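# Fetch utility cart into yellow bay, close sliding door

## Task

Get the utility cart out of the adjoining room and leave it parked in the yellow bay. All four of its wheels must sit within the taped area, and none may rest on the tape itself. The cart's load must still be aboard, with no part of it overhanging the cart's edges. After that, close the sliding door completely. Slamming the door, whether opening or closing it, counts as failure, and so does the robot toppling or ending up tilted. Anything that stays in place only because the robot is holding it at the end is not counted as achieved.

## Robot and tools

Robot: a Hello Robot Stretch 3 with one arm. It has a two-wheel drive base (0.33 m long, 0.34 m wide), a lift that carries the arm up and down a mast, and a telescoping arm that reaches out to the robot's right. The gripper cannot be moved forward by the arm, so the base must drive. Turns in place pivot about the point between the drive wheels, 0.05 m behind the front edge. With the arm retracted and the wrist folded, the robot clears a 0.28 m turning circle; an unfolded level wrist reaches beyond it.

Frames: the base frame has its origin on the floor between the drive wheels, x forward, y left, z up. hand_pose is reported in it, at the point where the closed fingertips meet. The odometry frame is the base frame at the scene's start; base_odometry counts wheel rotation only, so wheel slip appears as motion. Heading is positive to the left, between -3.142 and 3.142.

Tool execute_actions: argument actions is a list holding either no action (just returns state and images) or exactly one. An action may contain:
- base: exactly one key. translate_m is a relative straight-line drive in metres, -1 to 1, positive forward, measured from where the base last reported itself. rotate_rad is a relative turn in place in radians, -3.2 to 3.2, positive counter-clockwise (left). No sideways motion exists.
- joints: a map of joint name to an absolute target (not an offset). lift_m 0 to 1.1 (arm height on mast); arm_m 0 to 0.52 (extension); wrist_yaw_rad -1.345 to 4.42 (0 along the arm, positive toward the front, 3.0 folded over the base); wrist_pitch_rad -1.57 to 0.451 (0 level, negative tips fingers down); wrist_roll_rad -2.911 to 2.911; gripper_m -0.089 to 0.179 (larger is wider; actual fingertip gap is somewhat smaller, zero under 0.007); head_pan_rad -3.953 to 1.73 (0 forward, positive left, -1.57 looks along the arm); head_tilt_rad -1.53 to 0.419 (negative looks down).
- contact_limits: only arm_m, an effort percentage 1 to 100 at which the arm halts with contact_stop; smaller is softer, but too small stops instantly. It also caps the arm's holding force until the next action.
All motions in one action begin together. Joints or base omitted may still be driving toward earlier targets. Unknown keys or out-of-range numbers cause the whole call to be rejected with no motion. cameras: a list of head_camera, nav_camera, wrist_camera or all; omitted or null gives all, [] gives none.

Tool wait: seconds 0 to 10; commands nothing new, returns state and images.
Tool zoom_image: camera plus region [x0, y0, x1, y1] in pixels of that camera's latest full image, origin top-left, at most 504 by 504. Image sizes: head_camera 896x504, nav_camera 672x504 (fisheye), wrist_camera 644x364.
Tool finished_scene: scene number; ends the scene irreversibly and reports success. The goal must already hold and remain held.

Results: base_status and joint_status tell how each motion ended: done (for the base, wheels turned the full amount even if slipping), off_target (stopped short, may still push), contact_stop, time_out, torque_fault. After the last three the old target is abandoned. Arm and lift stop on firm contact and then go slack until commanded again; a slack lift may sink under load or keep pressing. Base, wrist and head have no contact stop and keep shoving. Wrist servos overloaded for several seconds shut off for 10 s. on_its_own lists uncommanded behaviour; its held-at value is a target, not a position. motor_effort is percent of maximum, positive toward larger joint values, peak in brackets, noisy and biased; positive wheel effort drives forward. lidar_m has 12 distances in 30 degree sectors counter-clockwise from straight ahead (4th left, 7th behind, 10th right), plane 0.17 m high, range 0.15 to 12 m, - means nothing seen; it misses clear objects, thin legs and some sectors blocked by the robot. wrist_depth_mm and head_depth_mm are 7x7 grids of median depth in mm, head grid matching its sideways image. base_tilt gives forward and right lean in degrees, with a fixed bias of up to about 4. turned_by_wheels and turned_by_imu give turning since the previous result. A stop reported in any result cancels later motion, wait and finished_scene calls in the same reply.

Speed: the base is fast only when stowed (lift_m under 0.30, arm_m under 0.03, wrist_yaw_rad over 2.54); otherwise slow.

Gripper: to hold, command a width below the object's; to let go, command at least 0.02 above the touching value. Readings do not confirm a grasp; overly hard squeezes get throttled.

Cautions: fold or unfold the wrist only with lift_m 0.32 to 0.95, pitch -0.4 and roll near 0; once folded, lift can go down to 0.25. With yaw below -0.4 keep pitch at -0.5 or lower. Pushing against something rigid with the gripper above about 0.45 m, pushing again after a contact_stop, or driving while holding something fixed can tip the robot; snagging furniture, especially in reverse, can too. If it leans, back out in small steps, release what it pushes, and lower lift to about 0.2. Move the door gently, avoid drops and hard hits, and make sure the cart and load rest on their own before finishing. A loose object may occasionally get a small nudge.

Each tool is called after ">>>" as name(argument=value, ...) on one line, values as JSON.

## Session

>>> execute_actions(actions=[])

Scene clock: 0.00 s.
base_odometry: x=+0.000 y=+0.000 heading=+0.000 (m, m, rad; odometry frame)
turned_by_wheels: +0.000 (rad since the last result)
turned_by_imu: +0.000 (rad since the last result)
base_tilt: forward=-2.3 right=+2.3 (deg)
lidar_m: 1.33 1.28 1.08 1.08 1.22 2.00 2.09 1.06 0.96 0.95 1.07 1.34
head_depth_mm: 1200 1194 1195 1210 1221 1216 1220 / 1225 1225 1212 1236 1241 1247 1254 / 1260 1267 1242 1262 1278 1281 1288 / 1299 1303 1292 1298 1317 1319 1332 / 1333 1342 1322 1341 1355 1356 1360 / 1371 1376 1385 1378 1392 1384 1401 / 1413 1423 1434 1438 1430 1436 1445
base_status: not commanded
joint_positions: lift_m=+0.522 arm_m=+0.002 wrist_yaw_rad=+3.058 wrist_pitch_rad=-0.575 wrist_roll_rad=+0.013 gripper_m=+0.037 head_pan_rad=+0.009 head_tilt_rad=+0.007
joint_status: not commanded
motor_effort: left_wheel=+0 right_wheel=+0 lift_m=+21 arm_m=+0 wrist_yaw_rad=+0 wrist_pitch_rad=+8 wrist_roll_rad=+0 gripper_m=+0 head_pan_rad=+0 head_tilt_rad=+3 (%)
hand_pose: x=-0.0044 y=+0.0545 z=+0.5012 quat_wxyz=(+0.230, +0.690, +0.171, +0.665) (m; base frame)
wrist_depth_mm: - - - - - - - / - - - - - - - / - - - - - 994 968 / 933 913 881 886 860 850 831 / 804 805 774 755 756 740 731 / 712 694 708 674 658 666 644 / 632 626 - - 600 586 581
pictures: head_camera (sideways: a quarter turn clockwise sets it upright), nav_camera (sideways: a quarter turn counterclockwise sets it upright), wrist_camera
Images, in order (width x height): head_camera 896x504, nav_camera 672x504, wrist_camera 644x364.

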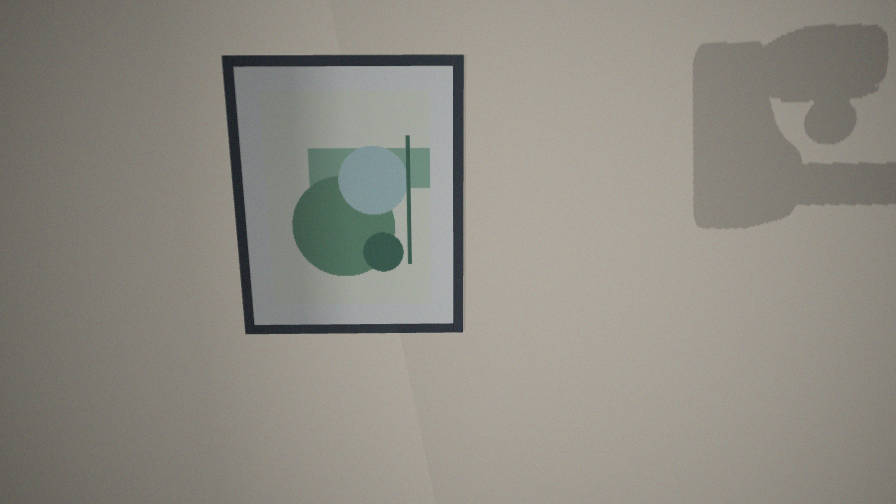

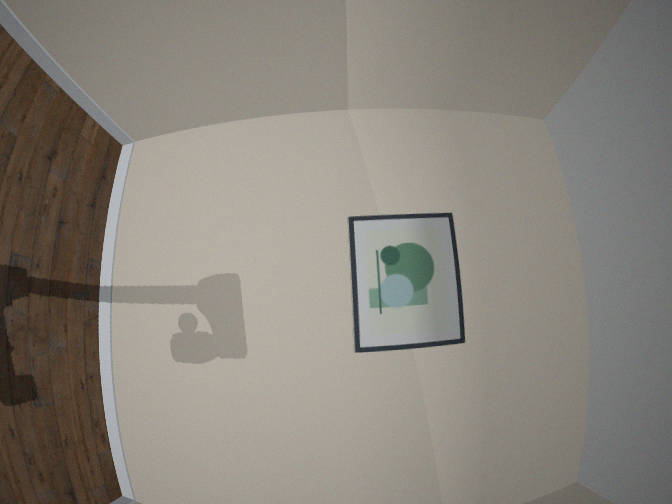

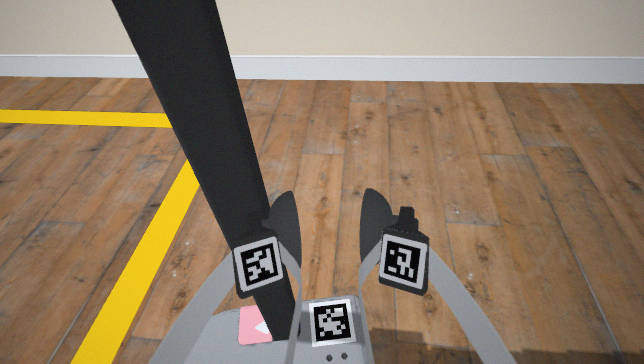

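>>> execute_actions(actions=[{"joints":{"head_pan_rad":1.57,"head_tilt_rad":-0.6}}], cameras=["head_camera","nav_camera"])

>>> execute_actions(actions=[{"joints":{"head_pan_rad":-1.57,"head_tilt_rad":-0.6}}], cameras=["head_camera","nav_camera"])

>>> execute_actions(actions=[{"joints":{"head_pan_rad":-3.14,"head_tilt_rad":-0.6}}], cameras=["head_camera","nav_camera"])

Scene clock: 4.57 s.
base_odometry: x=+0.000 y=+0.000 heading=+0.000 (m, m, rad; odometry frame)
turned_by_wheels: +0.000 (rad since the last result)
turned_by_imu: +0.000 (rad since the last result)
base_tilt: forward=-2.3 right=+2.3 (deg)
lidar_m: 1.33 1.28 1.08 1.07 1.21 2.00 2.10 1.07 0.95 0.95 1.08 1.33
head_depth_mm: 843 931 1039 1165 1347 1420 1203 / 867 956 1066 1202 1388 1421 1209 / 884 980 1090 1235 1439 1433 1214 / 904 1003 1121 1278 1483 1438 1207 / 927 1023 1158 1321 1537 1433 1217 / 940 1055 1187 1353 1576 1434 1245 / 972 1073 1216 1402 1621 1479 -
base_status: not commanded
joint_positions: lift_m=+0.522 arm_m=+0.002 wrist_yaw_rad=+3.058 wrist_pitch_rad=-0.575 wrist_roll_rad=+0.013 gripper_m=+0.037 head_pan_rad=+1.563 head_tilt_rad=-0.592
joint_status: all done
motor_effort: left_wheel=+0(0) right_wheel=+0(0) lift_m=+21(21) arm_m=+1(0) wrist_yaw_rad=+0(0) wrist_pitch_rad=+8(8) wrist_roll_rad=+0(0) gripper_m=+0(0) head_pan_rad=+4(52) head_tilt_rad=-5(41) (%)
hand_pose: x=-0.0044 y=+0.0545 z=+0.5012 quat_wxyz=(+0.230, +0.690, +0.171, +0.665) (m; base frame)
wrist_depth_mm: - - - - - - - / - - - - - - - / - - - - - 980 958 / 929 919 887 880 861 850 827 / 803 787 784 762 753 739 720 / 713 698 702 687 656 657 652 / 629 625 - - 603 590 587
pictures: head_camera (sideways: a quarter turn clockwise sets it upright), nav_camera (sideways: a quarter turn counterclockwise sets it upright)
Images, in order (width x height): head_camera 896x504, nav_camera 672x504.

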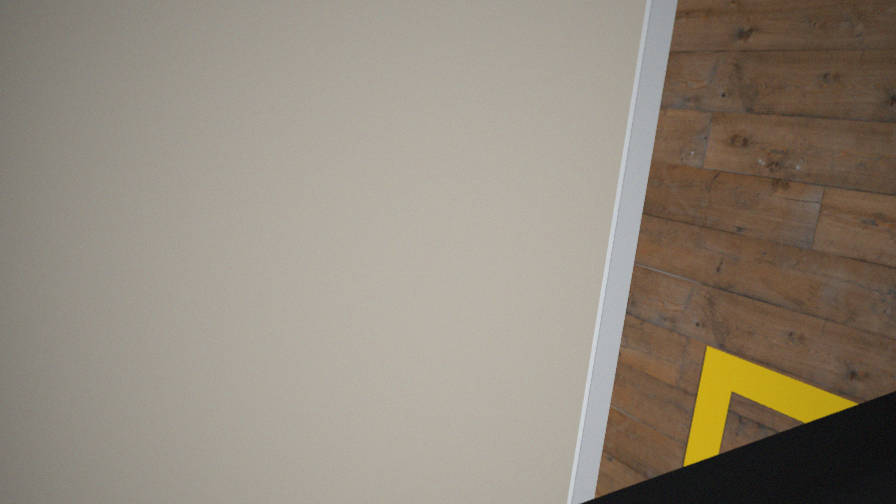

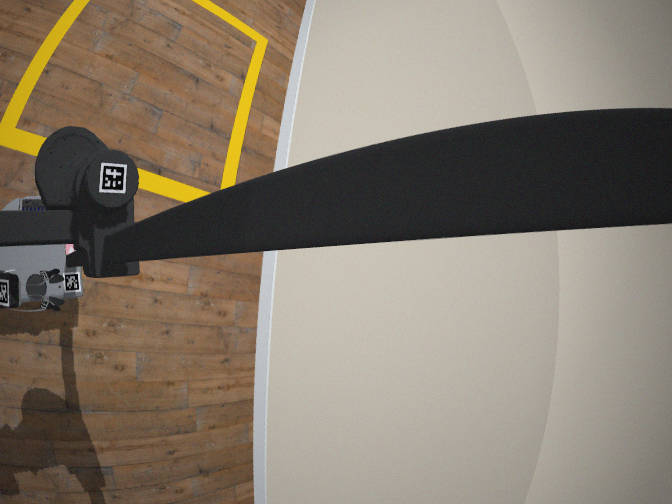

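Scene clock: 6.60 s.
base_odometry: x=+0.000 y=+0.000 heading=+0.000 (m, m, rad; odometry frame)
turned_by_wheels: +0.000 (rad since the last result)
turned_by_imu: +0.000 (rad since the last result)
base_tilt: forward=-2.4 right=+2.4 (deg)
lidar_m: 1.33 1.28 1.08 1.08 1.21 2.01 2.09 1.07 0.95 0.95 1.08 1.34
head_depth_mm: 748 824 918 1034 1177 1339 1199 / 765 846 941 1070 1225 1365 1207 / 783 866 966 1103 1260 1392 1207 / 798 888 999 1131 1314 1432 1210 / 820 912 1026 1170 1372 1442 1220 / 840 937 1061 1218 1424 1446 1223 / 863 963 1091 1262 1489 1442 1229
base_status: not commanded
joint_positions: lift_m=+0.522 arm_m=+0.002 wrist_yaw_rad=+3.058 wrist_pitch_rad=-0.575 wrist_roll_rad=+0.013 gripper_m=+0.037 head_pan_rad=-1.563 head_tilt_rad=-0.592
joint_status: all done
motor_effort: left_wheel=+1(0) right_wheel=-1(1) lift_m=+21(21) arm_m=+1(1) wrist_yaw_rad=+1(0) wrist_pitch_rad=+8(8) wrist_roll_rad=+0(0) gripper_m=-1(1) head_pan_rad=-4(49) head_tilt_rad=-5(5) (%)
hand_pose: x=-0.0044 y=+0.0545 z=+0.5012 quat_wxyz=(+0.230, +0.690, +0.171, +0.665) (m; base frame)
wrist_depth_mm: - - - - - - - / - - - - - - - / - - - - - 988 970 / 956 904 898 878 864 846 841 / 811 787 774 762 755 750 726 / 706 702 702 674 656 656 643 / 631 630 - - 603 592 586
pictures: head_camera (sideways: a quarter turn clockwise sets it upright), nav_camera (sideways: a quarter turn counterclockwise sets it upright)
Images, in order (width x height): head_camera 896x504, nav_camera 672x504.

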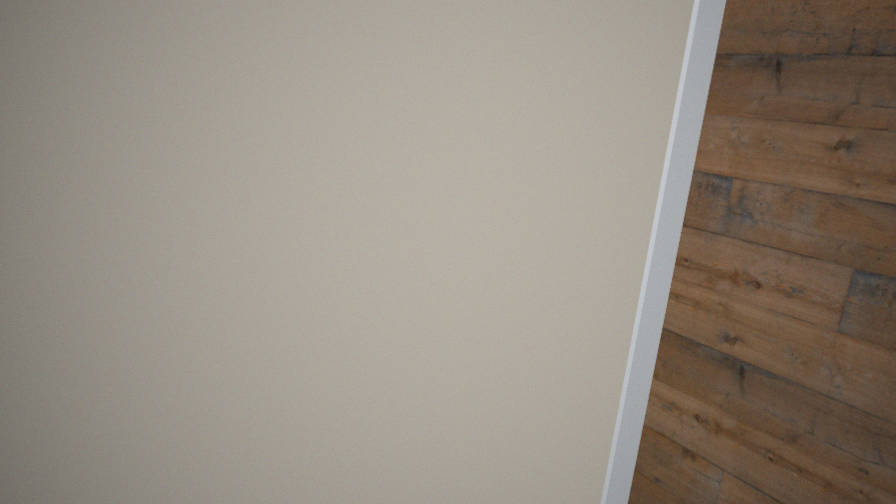

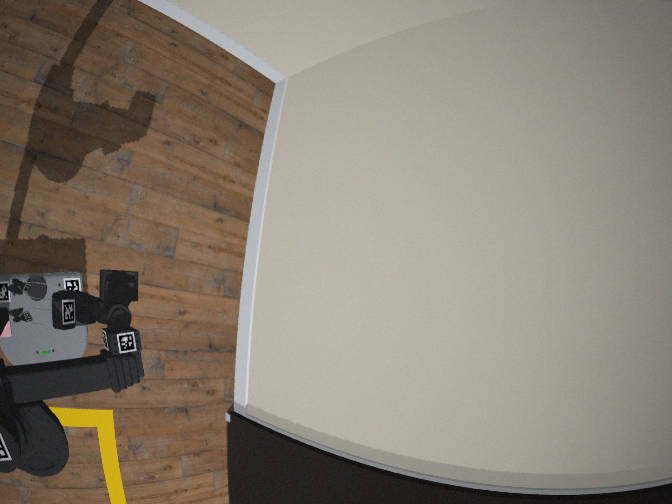

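Scene clock: 7.93 s.
base_odometry: x=+0.000 y=+0.000 heading=+0.000 (m, m, rad; odometry frame)
turned_by_wheels: +0.000 (rad since the last result)
turned_by_imu: +0.000 (rad since the last result)
base_tilt: forward=-2.4 right=+2.4 (deg)
lidar_m: 1.33 1.28 1.08 1.08 1.21 2.01 2.09 1.07 0.95 0.95 1.07 1.33
head_depth_mm: 1971 2153 2393 2208 1718 1410 1207 / 1999 2196 2455 2169 1730 1415 1205 / 2030 2268 2512 2198 1730 1421 1211 / 2104 2326 2599 2211 1750 1427 1208 / 2177 2353 2575 2233 1744 1444 1218 / 1890 1951 2085 2050 1753 1445 1222 / 1554 1479 1572 1662 1666 1443 1222
base_status: not commanded
joint_positions: lift_m=+0.522 arm_m=+0.002 wrist_yaw_rad=+3.058 wrist_pitch_rad=-0.575 wrist_roll_rad=+0.013 gripper_m=+0.037 head_pan_rad=-3.133 head_tilt_rad=-0.592
joint_status: all done
motor_effort: left_wheel=+0(0) right_wheel=+0(0) lift_m=+21(21) arm_m=+1(1) wrist_yaw_rad=+0(0) wrist_pitch_rad=+8(8) wrist_roll_rad=+0(0) gripper_m=+1(1) head_pan_rad=-4(49) head_tilt_rad=-5(5) (%)
hand_pose: x=-0.0044 y=+0.0545 z=+0.5012 quat_wxyz=(+0.230, +0.690, +0.171, +0.665) (m; base frame)
wrist_depth_mm: - - - - - - - / - - - - - - - / - - - - - 984 970 / 941 903 876 885 883 858 823 / 805 787 777 758 746 737 728 / 710 698 705 677 652 656 646 / 632 625 - - 597 588 585
pictures: head_camera (sideways: a quarter turn clockwise sets it upright), nav_camera (sideways: a quarter turn counterclockwise sets it upright)
Images, in order (width x height): head_camera 896x504, nav_camera 672x504.

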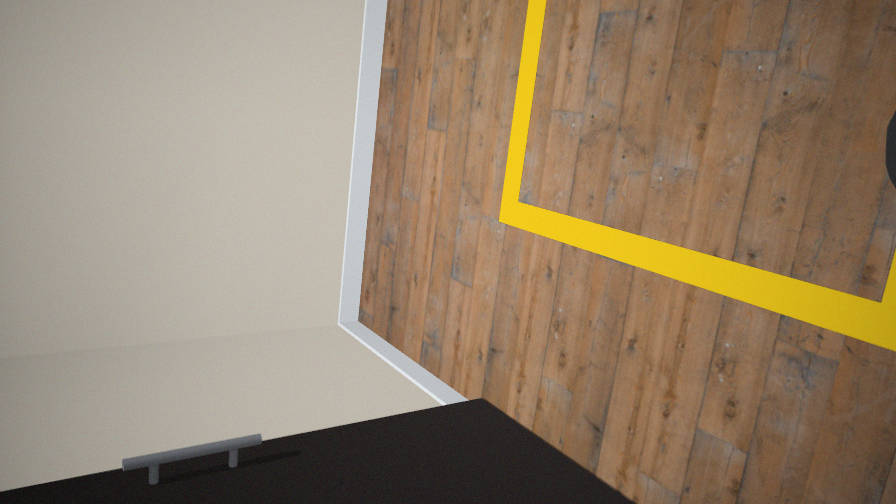

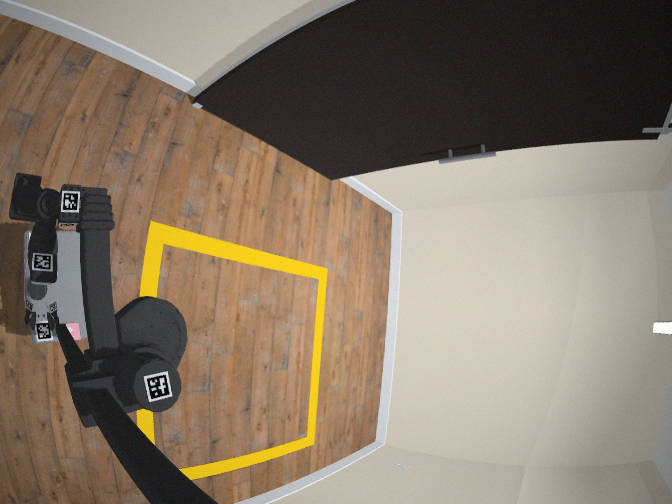

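>>> execute_actions(actions=[{"joints":{"head_pan_rad":-2.45,"head_tilt_rad":-0.2}}], cameras=["head_camera","nav_camera"])

Scene clock: 12.57 s.
base_odometry: x=+0.000 y=+0.000 heading=+0.000 (m, m, rad; odometry frame)
turned_by_wheels: +0.000 (rad since the last result)
turned_by_imu: +0.000 (rad since the last result)
base_tilt: forward=-2.3 right=+2.4 (deg)
lidar_m: 1.33 1.28 1.08 1.08 1.21 2.01 2.09 1.07 0.95 0.95 1.08 1.34
head_depth_mm: 1245 1309 1388 1458 1547 1653 1607 / 1141 1193 1251 1321 1387 1463 1508 / 1053 1102 1143 1195 1258 1321 1395 / 970 1006 1048 1093 1144 1196 1262 / 901 938 975 1012 1049 1114 1160 / 879 916 950 991 1036 1083 1124 / 842 873 904 935 968 1005 1041
base_status: not commanded
joint_positions: lift_m=+0.522 arm_m=+0.002 wrist_yaw_rad=+3.058 wrist_pitch_rad=-0.575 wrist_roll_rad=+0.013 gripper_m=+0.037 head_pan_rad=-2.457 head_tilt_rad=-0.211
joint_status: all done
motor_effort: left_wheel=+0(0) right_wheel=+0(0) lift_m=+21(21) arm_m=+0(1) wrist_yaw_rad=+0(0) wrist_pitch_rad=+8(8) wrist_roll_rad=-1(1) gripper_m=-1(1) head_pan_rad=+5(48) head_tilt_rad=+7(35) (%)
hand_pose: x=-0.0044 y=+0.0545 z=+0.5012 quat_wxyz=(+0.230, +0.690, +0.171, +0.665) (m; base frame)
wrist_depth_mm: - - - - - - - / - - - - - - - / - - - - - 992 965 / 936 915 890 880 867 861 832 / 817 794 779 761 755 742 725 / 701 698 707 677 656 654 650 / 637 622 - - 604 588 583
pictures: head_camera (sideways: a quarter turn clockwise sets it upright), nav_camera (sideways: a quarter turn counterclockwise sets it upright)
Images, in order (width x height): head_camera 896x504, nav_camera 672x504.

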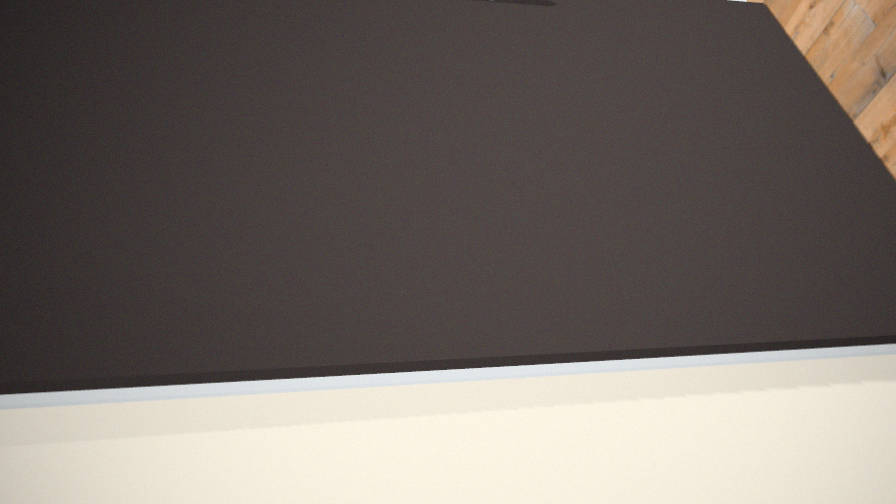

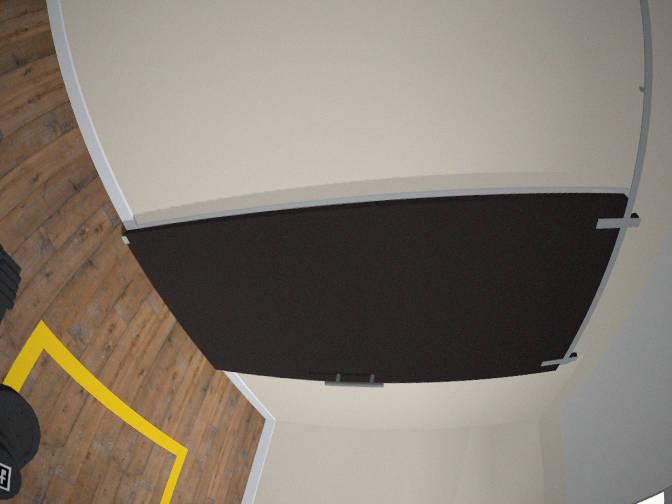

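>>> execute_actions(actions=[{"base":{"rotate_rad":-0.11},"joints":{"head_pan_rad":-2.2,"head_tilt_rad":-0.2,"wrist_pitch_rad":-0.4,"lift_m":0.8}}], cameras=[])

>>> execute_actions(actions=[{"base":{"translate_m":-0.7},"joints":{"wrist_yaw_rad":0.0,"gripper_m":0.12}}], cameras=[])

>>> execute_actions(actions=[{"base":{"translate_m":-0.5},"joints":{"wrist_pitch_rad":0.0,"lift_m":0.95,"head_pan_rad":-1.9}}])

Scene clock: 45.47 s.
base_odometry: x=+0.000 y=+0.000 heading=-0.110 (m, m, rad; odometry frame)
turned_by_wheels: -0.110 (rad since the last result)
turned_by_imu: -0.110 (rad since the last result)
base_tilt: forward=-2.4 right=+2.3 (deg)
lidar_m: 1.33 1.39 1.09 1.07 1.16 1.72 2.44 1.16 0.96 0.95 1.03 1.35
head_depth_mm: 1052 1104 1158 1221 1289 1367 1459 / 987 1038 1080 1136 1199 1265 1338 / 930 969 1015 1061 1117 1172 1236 / 885 921 969 1012 1058 1115 1175 / 887 921 966 997 1040 1091 1140 / 847 874 909 947 981 1024 1070 / 808 835 860 898 927 968 1009
base_status: done
joint_positions: lift_m=+0.799 arm_m=+0.002 wrist_yaw_rad=+3.058 wrist_pitch_rad=-0.418 wrist_roll_rad=+0.013 gripper_m=+0.037 head_pan_rad=-2.207 head_tilt_rad=-0.211
joint_status: all done
motor_effort: left_wheel=+1(5) right_wheel=-2(4) lift_m=+33(34) arm_m=+1(1) wrist_yaw_rad=+0(0) wrist_pitch_rad=+11(12) wrist_roll_rad=+0(0) gripper_m=+0(1) head_pan_rad=+4(27) head_tilt_rad=+6(5) (%)
hand_pose: x=-0.0026 y=+0.0768 z=+0.8118 quat_wxyz=(+0.177, +0.701, +0.117, +0.681) (m; base frame)
wrist_depth_mm: - - - - - - - / - - - - - - - / - - - - - - - / - - - - - - - / - - - - - - - / - - - - - - - / 993 997 942 938 942 911 916
pictures: none
No camera images: the call's "cameras" was empty. Leave "cameras" out to get every camera's image.

Scene clock: 53.90 s.
base_odometry: x=-0.696 y=+0.077 heading=-0.110 (m, m, rad; odometry frame)
turned_by_wheels: +0.000 (rad since the last result)
turned_by_imu: +0.002 (rad since the last result)
base_tilt: forward=-2.4 right=+2.4 (deg)
lidar_m: 2.03 1.48 1.16 1.15 1.23 1.77 1.74 1.06 0.83 0.82 0.94 1.40
head_depth_mm: 967 1010 1130 1190 1269 1341 1419 / 903 946 987 1040 1090 1147 1220 / 852 887 924 968 1020 1071 1130 / 801 837 872 909 954 997 1048 / 766 794 826 860 894 939 981 / 724 752 780 814 844 879 925 / 690 713 740 767 798 828 866
base_status: done
joint_positions: lift_m=+0.799 arm_m=+0.002 wrist_yaw_rad=+0.002 wrist_pitch_rad=-0.418 wrist_roll_rad=+0.013 gripper_m=+0.120 head_pan_rad=-2.207 head_tilt_rad=-0.211
joint_status: all done
motor_effort: left_wheel=+2(3) right_wheel=-2(5) lift_m=+33(33) arm_m=+0(0) wrist_yaw_rad=-2(4) wrist_pitch_rad=+11(11) wrist_roll_rad=+0(0) gripper_m=+0(95) head_pan_rad=+5(5) head_tilt_rad=+7(7) (%)
hand_pose: x=-0.0211 y=-0.3712 z=+0.8118 quat_wxyz=(+0.687, +0.147, -0.696, -0.147) (m; base frame)
wrist_depth_mm: 630 619 564 532 525 509 497 / 709 691 640 588 574 562 544 / 798 771 729 659 636 618 593 / 896 882 836 742 709 689 665 / - - 974 844 821 759 743 / - - - 985 950 927 860 / 989 988 955 951 922 934 911
pictures: none
No camera images: the call's "cameras" was empty. Leave "cameras" out to get every camera's image.

Scene clock: 60.00 s.
base_odometry: x=-1.193 y=+0.131 heading=-0.110 (m, m, rad; odometry frame)
turned_by_wheels: +0.000 (rad since the last result)
turned_by_imu: +0.002 (rad since the last result)
base_tilt: forward=-2.3 right=+2.4 (deg)
lidar_m: 2.53 1.55 1.22 1.20 1.29 1.27 1.25 1.06 0.78 0.77 0.83 1.32
head_depth_mm: 761 794 834 871 916 965 1005 / 696 724 758 799 836 888 974 / 676 705 736 772 797 841 888 / 663 691 721 754 789 831 868 / 651 679 703 736 771 802 851 / 638 664 691 720 753 789 - / 624 650 677 707 735 771 798
base_status: done
joint_positions: lift_m=+0.949 arm_m=+0.002 wrist_yaw_rad=+0.002 wrist_pitch_rad=-0.021 wrist_roll_rad=+0.013 gripper_m=+0.120 head_pan_rad=-1.907 head_tilt_rad=-0.211
joint_status: all done
motor_effort: left_wheel=+1(2) right_wheel=-3(6) lift_m=+33(34) arm_m=+0(1) wrist_yaw_rad=-2(3) wrist_pitch_rad=+13(13) wrist_roll_rad=+0(0) gripper_m=+0(1) head_pan_rad=+4(32) head_tilt_rad=+7(7) (%)
hand_pose: x=-0.0210 y=-0.4025 z=+1.0585 quat_wxyz=(+0.703, +0.008, -0.711, -0.007) (m; base frame)
wrist_depth_mm: 533 515 503 484 467 459 446 / 556 541 523 507 489 472 465 / 582 562 541 520 504 494 480 / 606 590 565 544 535 509 533 / 638 615 589 574 550 521 558 / 669 653 625 605 580 570 593 / 716 688 654 633 609 589 613
pictures: head_camera (sideways: a quarter turn clockwise sets it upright), nav_camera (sideways: a quarter turn counterclockwise sets it upright), wrist_camera
Images, in order (width x height): head_camera 896x504, nav_camera 672x504, wrist_camera 644x364.

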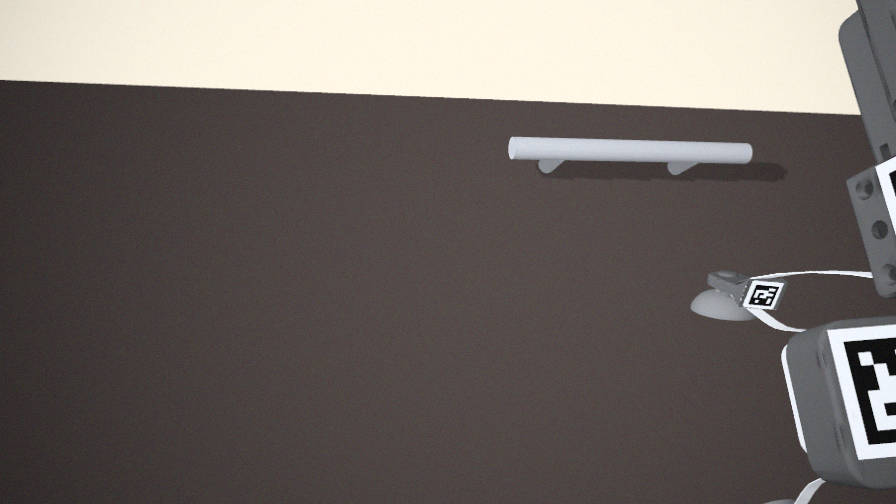

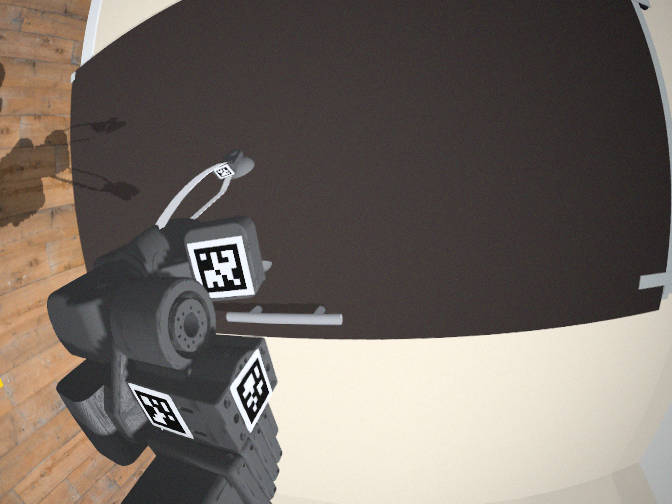

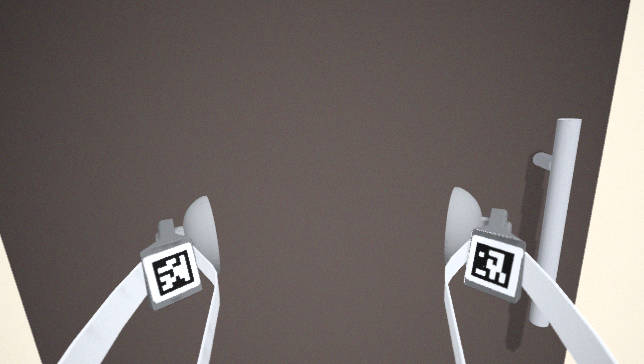

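>>> execute_actions(actions=[{"base":{"rotate_rad":-0.14},"joints":{"head_pan_rad":-1.7,"head_tilt_rad":-0.4}}], cameras=[])

>>> execute_actions(actions=[{"base":{"translate_m":-0.2}}], cameras=["head_camera","wrist_camera"])

Scene clock: 67.53 s.
base_odometry: x=-1.193 y=+0.131 heading=-0.250 (m, m, rad; odometry frame)
turned_by_wheels: -0.140 (rad since the last result)
turned_by_imu: -0.140 (rad since the last result)
base_tilt: forward=-2.4 right=+2.4 (deg)
lidar_m: 2.53 1.77 1.26 1.20 1.24 1.31 1.25 1.21 0.80 0.77 0.79 1.13
head_depth_mm: 665 738 814 901 980 1070 - / 646 693 751 803 890 973 - / 637 685 741 804 864 965 - / 629 674 727 790 857 - - / 621 664 715 775 842 924 1038 / 613 656 704 761 821 913 1017 / 605 646 695 748 817 895 993
base_status: done
joint_positions: lift_m=+0.949 arm_m=+0.002 wrist_yaw_rad=+0.001 wrist_pitch_rad=-0.021 wrist_roll_rad=+0.013 gripper_m=+0.120 head_pan_rad=-1.707 head_tilt_rad=-0.395
joint_status: all done
motor_effort: left_wheel=+2(4) right_wheel=-2(5) lift_m=+33(33) arm_m=+1(0) wrist_yaw_rad=-1(2) wrist_pitch_rad=+13(13) wrist_roll_rad=+0(1) gripper_m=+1(0) head_pan_rad=+5(25) head_tilt_rad=-3(21) (%)
hand_pose: x=-0.0211 y=-0.4025 z=+1.0585 quat_wxyz=(+0.703, +0.008, -0.711, -0.007) (m; base frame)
wrist_depth_mm: 476 477 478 482 488 495 545 / 494 494 500 505 511 508 572 / 514 514 522 525 528 537 588 / 534 541 545 549 547 561 613 / 560 563 566 568 572 648 644 / 581 587 596 599 610 614 677 / 615 623 626 637 637 703 715
pictures: none
No camera images: the call's "cameras" was empty. Leave "cameras" out to get every camera's image.

Scene clock: 70.70 s.
base_odometry: x=-1.387 y=+0.181 heading=-0.249 (m, m, rad; odometry frame)
turned_by_wheels: +0.000 (rad since the last result)
turned_by_imu: +0.001 (rad since the last result)
base_tilt: forward=-2.3 right=+2.3 (deg)
lidar_m: 2.72 1.76 1.25 1.20 1.23 1.10 1.05 1.08 0.87 0.77 0.80 1.07
head_depth_mm: 711 765 829 906 993 1079 - / 699 758 818 886 972 1049 - / 691 745 804 868 939 1045 - / 634 680 733 791 850 - - / 626 668 724 783 851 934 1047 / 617 660 710 771 827 920 1023 / 608 651 703 757 822 902 999
base_status: done
joint_positions: lift_m=+0.949 arm_m=+0.002 wrist_yaw_rad=+0.001 wrist_pitch_rad=-0.021 wrist_roll_rad=+0.013 gripper_m=+0.120 head_pan_rad=-1.707 head_tilt_rad=-0.395
joint_status: not commanded
motor_effort: left_wheel=+2(3) right_wheel=-1(4) lift_m=+33(33) arm_m=+1(1) wrist_yaw_rad=-1(2) wrist_pitch_rad=+13(13) wrist_roll_rad=+0(1) gripper_m=+1(0) head_pan_rad=+4(5) head_tilt_rad=-3(3) (%)
hand_pose: x=-0.0211 y=-0.4025 z=+1.0585 quat_wxyz=(+0.703, +0.008, -0.711, -0.007) (m; base frame)
wrist_depth_mm: 480 484 485 491 539 547 545 / 501 504 508 504 566 567 575 / 518 525 525 527 581 590 601 / 542 546 546 548 614 622 619 / 569 572 576 573 638 655 649 / 587 595 603 599 669 686 678 / 617 626 632 634 705 708 726
pictures: head_camera (sideways: a quarter turn clockwise sets it upright), wrist_camera
Images, in order (width x height): head_camera 896x504, wrist_camera 644x364.

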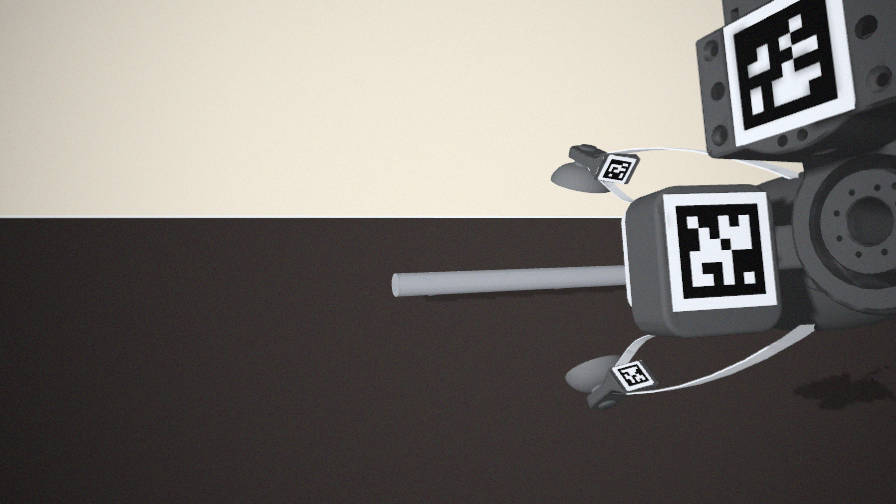

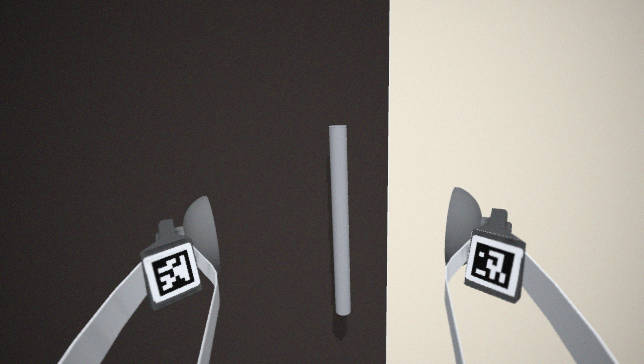

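>>> execute_actions(actions=[{"joints":{"lift_m":0.79,"arm_m":0.22,"gripper_m":0.1}}], cameras=["head_camera","wrist_camera"])

Scene clock: 78.73 s.
base_odometry: x=-1.387 y=+0.181 heading=-0.249 (m, m, rad; odometry frame)
turned_by_wheels: +0.000 (rad since the last result)
turned_by_imu: +0.001 (rad since the last result)
base_tilt: forward=-2.3 right=+2.4 (deg)
lidar_m: 2.72 1.75 1.26 1.20 1.23 1.10 1.05 1.08 0.87 0.77 0.80 1.07
head_depth_mm: 712 768 831 903 990 1096 1212 / 701 755 816 886 979 1057 - / 693 742 805 874 956 - 1220 / 634 679 735 787 847 - 1112 / 625 670 721 780 844 942 1047 / 617 661 711 771 839 923 1028 / 608 650 700 757 825 904 1007
base_status: not commanded
joint_positions: lift_m=+0.791 arm_m=+0.220 wrist_yaw_rad=+0.001 wrist_pitch_rad=-0.021 wrist_roll_rad=+0.013 gripper_m=+0.100 head_pan_rad=-1.707 head_tilt_rad=-0.395
joint_status: all done
motor_effort: left_wheel=+2(2) right_wheel=-2(2) lift_m=+7(30) arm_m=+4(5) wrist_yaw_rad=-1(1) wrist_pitch_rad=+13(13) wrist_roll_rad=+0(1) gripper_m=+0(82) head_pan_rad=+4(5) head_tilt_rad=-3(3) (%)
hand_pose: x=-0.0212 y=-0.6204 z=+0.9001 quat_wxyz=(+0.703, +0.008, -0.711, -0.007) (m; base frame)
wrist_depth_mm: 283 284 285 283 289 343 344 / 294 296 296 293 302 355 360 / 304 306 309 304 313 375 373 / 318 319 321 317 327 389 392 / 333 335 335 332 339 405 408 / 346 348 353 349 360 428 427 / 364 369 369 373 383 446 448
pictures: head_camera (sideways: a quarter turn clockwise sets it upright), wrist_camera
Images, in order (width x height): head_camera 896x504, wrist_camera 644x364.

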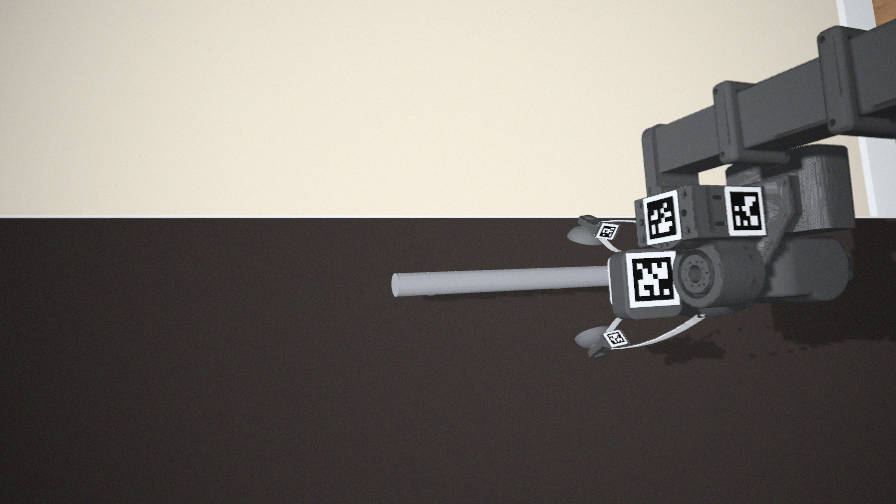

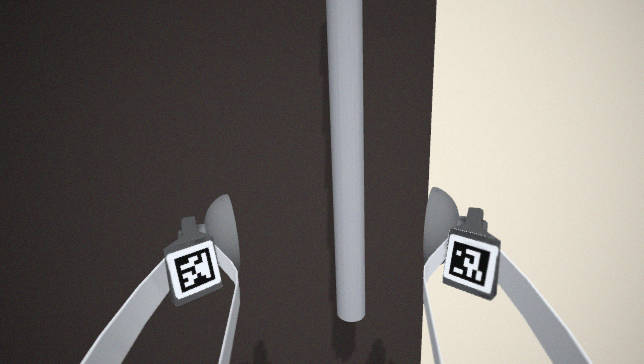

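>>> execute_actions(actions=[{"joints":{"arm_m":0.30},"contact_limits":{"arm_m":15}}], cameras=["head_camera","wrist_camera"])

Scene clock: 86.33 s.
base_odometry: x=-1.387 y=+0.181 heading=-0.249 (m, m, rad; odometry frame)
turned_by_wheels: +0.000 (rad since the last result)
turned_by_imu: +0.001 (rad since the last result)
base_tilt: forward=-2.4 right=+2.4 (deg)
lidar_m: 2.72 1.75 1.26 1.19 1.23 1.10 1.05 1.08 0.87 0.78 0.80 1.07
head_depth_mm: 713 768 829 906 996 1101 1227 / 703 752 817 888 974 1060 - / 693 744 803 875 935 - 1183 / 636 681 734 794 836 - 1068 / 625 672 724 782 846 948 1042 / 616 662 714 772 840 918 1023 / 609 651 700 757 824 902 1004
base_status: not commanded
joint_positions: lift_m=+0.791 arm_m=+0.300 wrist_yaw_rad=+0.001 wrist_pitch_rad=-0.021 wrist_roll_rad=+0.013 gripper_m=+0.100 head_pan_rad=-1.707 head_tilt_rad=-0.395
joint_status: all done
motor_effort: left_wheel=+2(2) right_wheel=-2(2) lift_m=+8(8) arm_m=+4(5) wrist_yaw_rad=-1(1) wrist_pitch_rad=+13(13) wrist_roll_rad=+0(0) gripper_m=+0(0) head_pan_rad=+4(4) head_tilt_rad=-3(3) (%)
contact_limits: arm_m 15 (drawing in: default 24, maximum 40; extending or still: default 35, maximum 56)
hand_pose: x=-0.0212 y=-0.7004 z=+0.9001 quat_wxyz=(+0.703, +0.008, -0.711, -0.007) (m; base frame)
wrist_depth_mm: 209 210 212 210 213 268 269 / 218 219 220 217 222 279 280 / 225 228 229 227 231 290 291 / 236 238 239 236 241 303 305 / 246 247 250 249 252 318 320 / 259 258 263 260 266 335 335 / 271 273 275 273 278 349 350
pictures: head_camera (sideways: a quarter turn clockwise sets it upright), wrist_camera
Images, in order (width x height): head_camera 896x504, wrist_camera 644x364.

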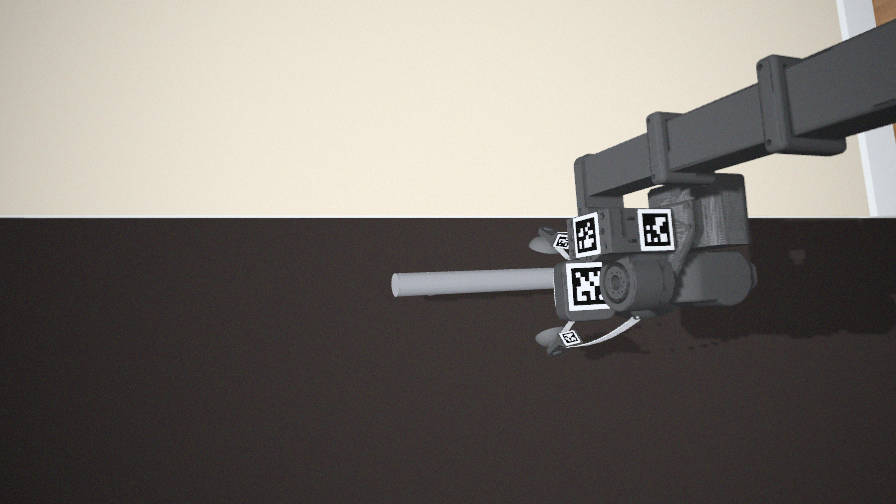

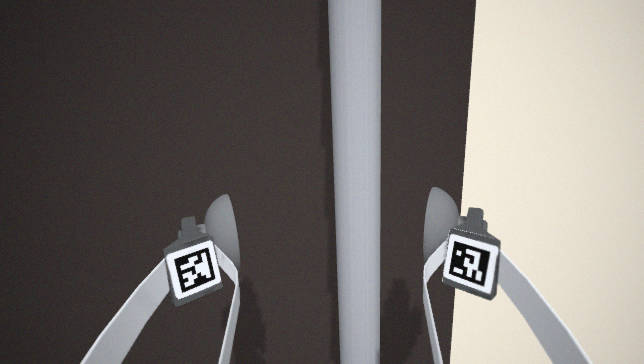

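>>> execute_actions(actions=[{"joints":{"arm_m":0.34,"gripper_m":0.03},"contact_limits":{"arm_m":15}}], cameras=["wrist_camera"])

>>> execute_actions(actions=[{"base":{"translate_m":0.15},"joints":{"head_pan_rad":-1.9,"head_tilt_rad":-0.5}}])

Scene clock: 94.43 s.
base_odometry: x=-1.387 y=+0.181 heading=-0.250 (m, m, rad; odometry frame)
turned_by_wheels: -0.001 (rad since the last result)
turned_by_imu: +0.000 (rad since the last result)
base_tilt: forward=-2.4 right=+2.4 (deg)
lidar_m: 2.73 1.76 1.25 1.20 1.23 1.10 1.05 1.08 0.87 0.78 0.80 1.07
head_depth_mm: 714 770 831 901 996 1103 1222 / 703 756 815 891 970 1052 - / 694 745 803 872 934 1085 1181 / 634 682 733 789 - 992 1065 / 627 669 725 782 849 944 1043 / 617 659 710 769 836 923 1024 / 609 651 701 757 825 904 998
base_status: not commanded
joint_positions: lift_m=+0.791 arm_m=+0.339 wrist_yaw_rad=-0.029 wrist_pitch_rad=-0.022 wrist_roll_rad=+0.013 gripper_m=+0.030 head_pan_rad=-1.707 head_tilt_rad=-0.395
joint_status: all done
on_its_own: wrist_yaw_rad is at rest, and its effort (+38) is outside its rest range (-12 to +12)
motor_effort: left_wheel=-5(5) right_wheel=+10(10) lift_m=+7(8) arm_m=+7(7) wrist_yaw_rad=+38(38) wrist_pitch_rad=+13(13) wrist_roll_rad=+0(0) gripper_m=-8(97) head_pan_rad=+5(4) head_tilt_rad=-3(3) (%)
contact_limits: arm_m 15 (drawing in: default 24, maximum 40; extending or still: default 35, maximum 56)
hand_pose: x=-0.0289 y=-0.7399 z=+0.8998 quat_wxyz=(+0.702, -0.002, -0.711, -0.018) (m; base frame)
wrist_depth_mm: 171 172 174 116 179 234 239 / 177 179 181 121 187 245 249 / 183 186 188 126 195 256 260 / 190 193 197 131 202 267 272 / 199 202 204 136 211 282 285 / 208 212 216 144 226 293 298 / 218 221 227 157 233 310 314
pictures: wrist_camera
Images, in order (width x height): wrist_camera 644x364.

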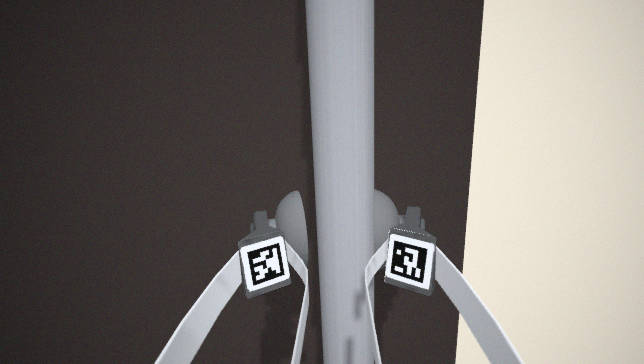

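Scene clock: 97.20 s.
base_odometry: x=-1.241 y=+0.144 heading=-0.250 (m, m, rad; odometry frame)
turned_by_wheels: +0.000 (rad since the last result)
turned_by_imu: -0.002 (rad since the last result)
base_tilt: forward=-2.3 right=+2.4 (deg)
lidar_m: 2.57 1.77 1.26 1.20 1.24 1.26 1.20 1.21 0.85 0.77 0.79 1.06
head_depth_mm: 787 864 959 1080 1228 1413 1273 / 757 831 918 1029 1163 1340 1342 / 733 799 884 982 1103 1248 - / 701 764 838 940 1019 1344 1275 / 2930 3271 3446 2590 - 1081 1200 / 619 667 718 769 - 1000 1144 / 598 646 703 773 854 954 1077
base_status: done
joint_positions: lift_m=+0.791 arm_m=+0.340 wrist_yaw_rad=-0.052 wrist_pitch_rad=-0.022 wrist_roll_rad=+0.013 gripper_m=+0.030 head_pan_rad=-1.893 head_tilt_rad=-0.494
joint_status: all done
on_its_own: wrist_yaw_rad is held at -0.062, not at your +0.000, by its stall guard, which is not easing now
motor_effort: left_wheel=+3(16) right_wheel=-5(31) lift_m=+7(7) arm_m=+3(8) wrist_yaw_rad=-12(82) wrist_pitch_rad=+14(14) wrist_roll_rad=+0(0) gripper_m=-2(17) head_pan_rad=-4(25) head_tilt_rad=-4(17) (%)
hand_pose: x=-0.0348 y=-0.7401 z=+0.8998 quat_wxyz=(+0.702, -0.011, -0.711, -0.027) (m; base frame)
wrist_depth_mm: 163 166 169 110 177 301 229 / 170 172 175 115 183 308 238 / 176 179 182 120 190 315 247 / 183 186 190 125 199 317 258 / 191 194 197 129 209 323 271 / 199 203 209 137 220 328 287 / 209 212 218 143 230 313 309
pictures: head_camera (sideways: a quarter turn clockwise sets it upright), nav_camera (sideways: a quarter turn counterclockwise sets it upright), wrist_camera
Images, in order (width x height): head_camera 896x504, nav_camera 672x504, wrist_camera 644x364.

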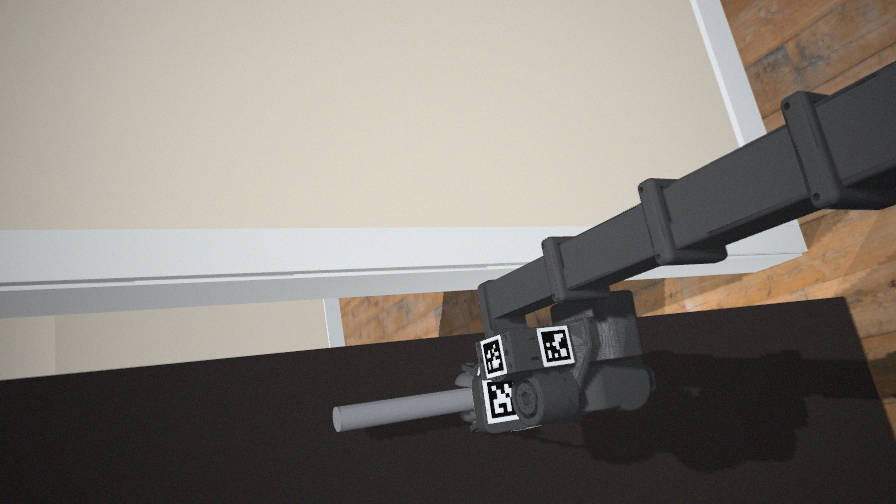

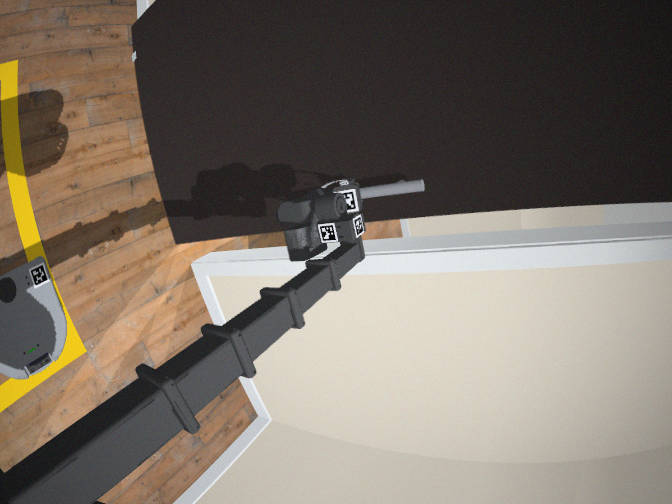

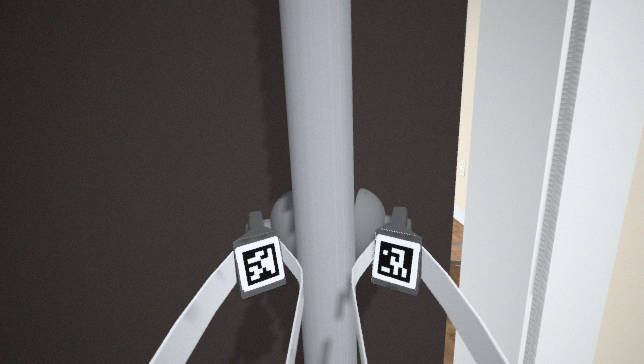

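>>> execute_actions(actions=[{"base":{"translate_m":0.35},"joints":{"wrist_yaw_rad":-0.06}}], cameras=["nav_camera","wrist_camera"])

Scene clock: 104.57 s.
base_odometry: x=-0.902 y=+0.057 heading=-0.250 (m, m, rad; odometry frame)
turned_by_wheels: +0.000 (rad since the last result)
turned_by_imu: -0.032 (rad since the last result)
base_tilt: forward=-2.4 right=+2.3 (deg)
lidar_m: 2.22 1.85 1.29 1.22 1.25 1.63 1.55 1.23 1.00 0.75 0.77 1.01
head_depth_mm: 803 868 956 1081 1242 1421 1271 / 2424 2555 1055 1131 1233 1384 - / 2907 3050 3255 2569 1933 1578 - / 3202 3414 3672 2634 2072 1496 1278 / 3043 2389 767 818 - 1040 1184 / 605 654 706 760 - 982 1117 / 586 633 689 752 831 929 1048
base_status: done
joint_positions: lift_m=+0.791 arm_m=+0.339 wrist_yaw_rad=-0.169 wrist_pitch_rad=-0.025 wrist_roll_rad=+0.013 gripper_m=+0.030 head_pan_rad=-1.893 head_tilt_rad=-0.495
joint_status: wrist_yaw_rad off_target (ended at -0.169, target -0.060)
on_its_own: wrist_yaw_rad is held at -0.171, not at your -0.060, by its stall guard, which is not easing now
motor_effort: left_wheel=+0(26) right_wheel=-1(33) lift_m=+8(8) arm_m=+8(7) wrist_yaw_rad=-2(83) wrist_pitch_rad=+15(15) wrist_roll_rad=+0(0) gripper_m=-6(17) head_pan_rad=-3(4) head_tilt_rad=-3(4) (%)
hand_pose: x=-0.0645 y=-0.7363 z=+0.8989 quat_wxyz=(+0.699, -0.051, -0.710, -0.069) (m; base frame)
wrist_depth_mm: 141 147 155 102 175 - - / 146 152 162 106 181 - - / 151 158 168 111 190 - - / 156 164 173 116 198 - - / 162 170 179 121 212 - - / 169 177 190 127 219 - 528 / 175 182 198 135 230 - 536
pictures: nav_camera (sideways: a quarter turn counterclockwise sets it upright), wrist_camera
Images, in order (width x height): nav_camera 672x504, wrist_camera 644x364.

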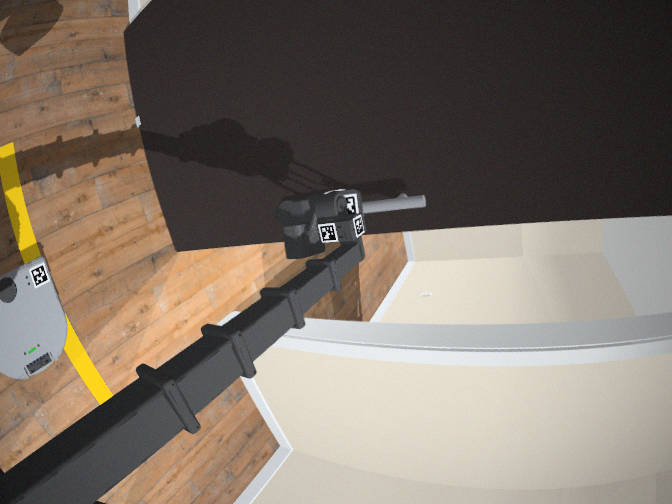

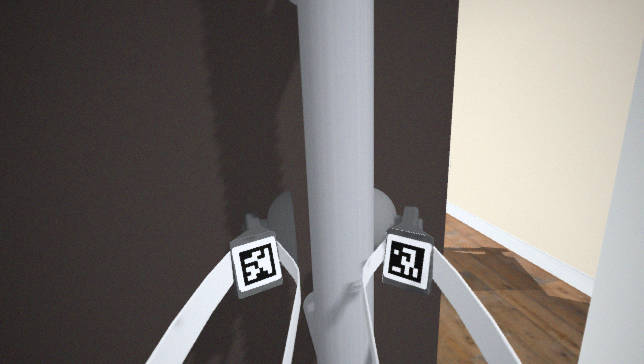

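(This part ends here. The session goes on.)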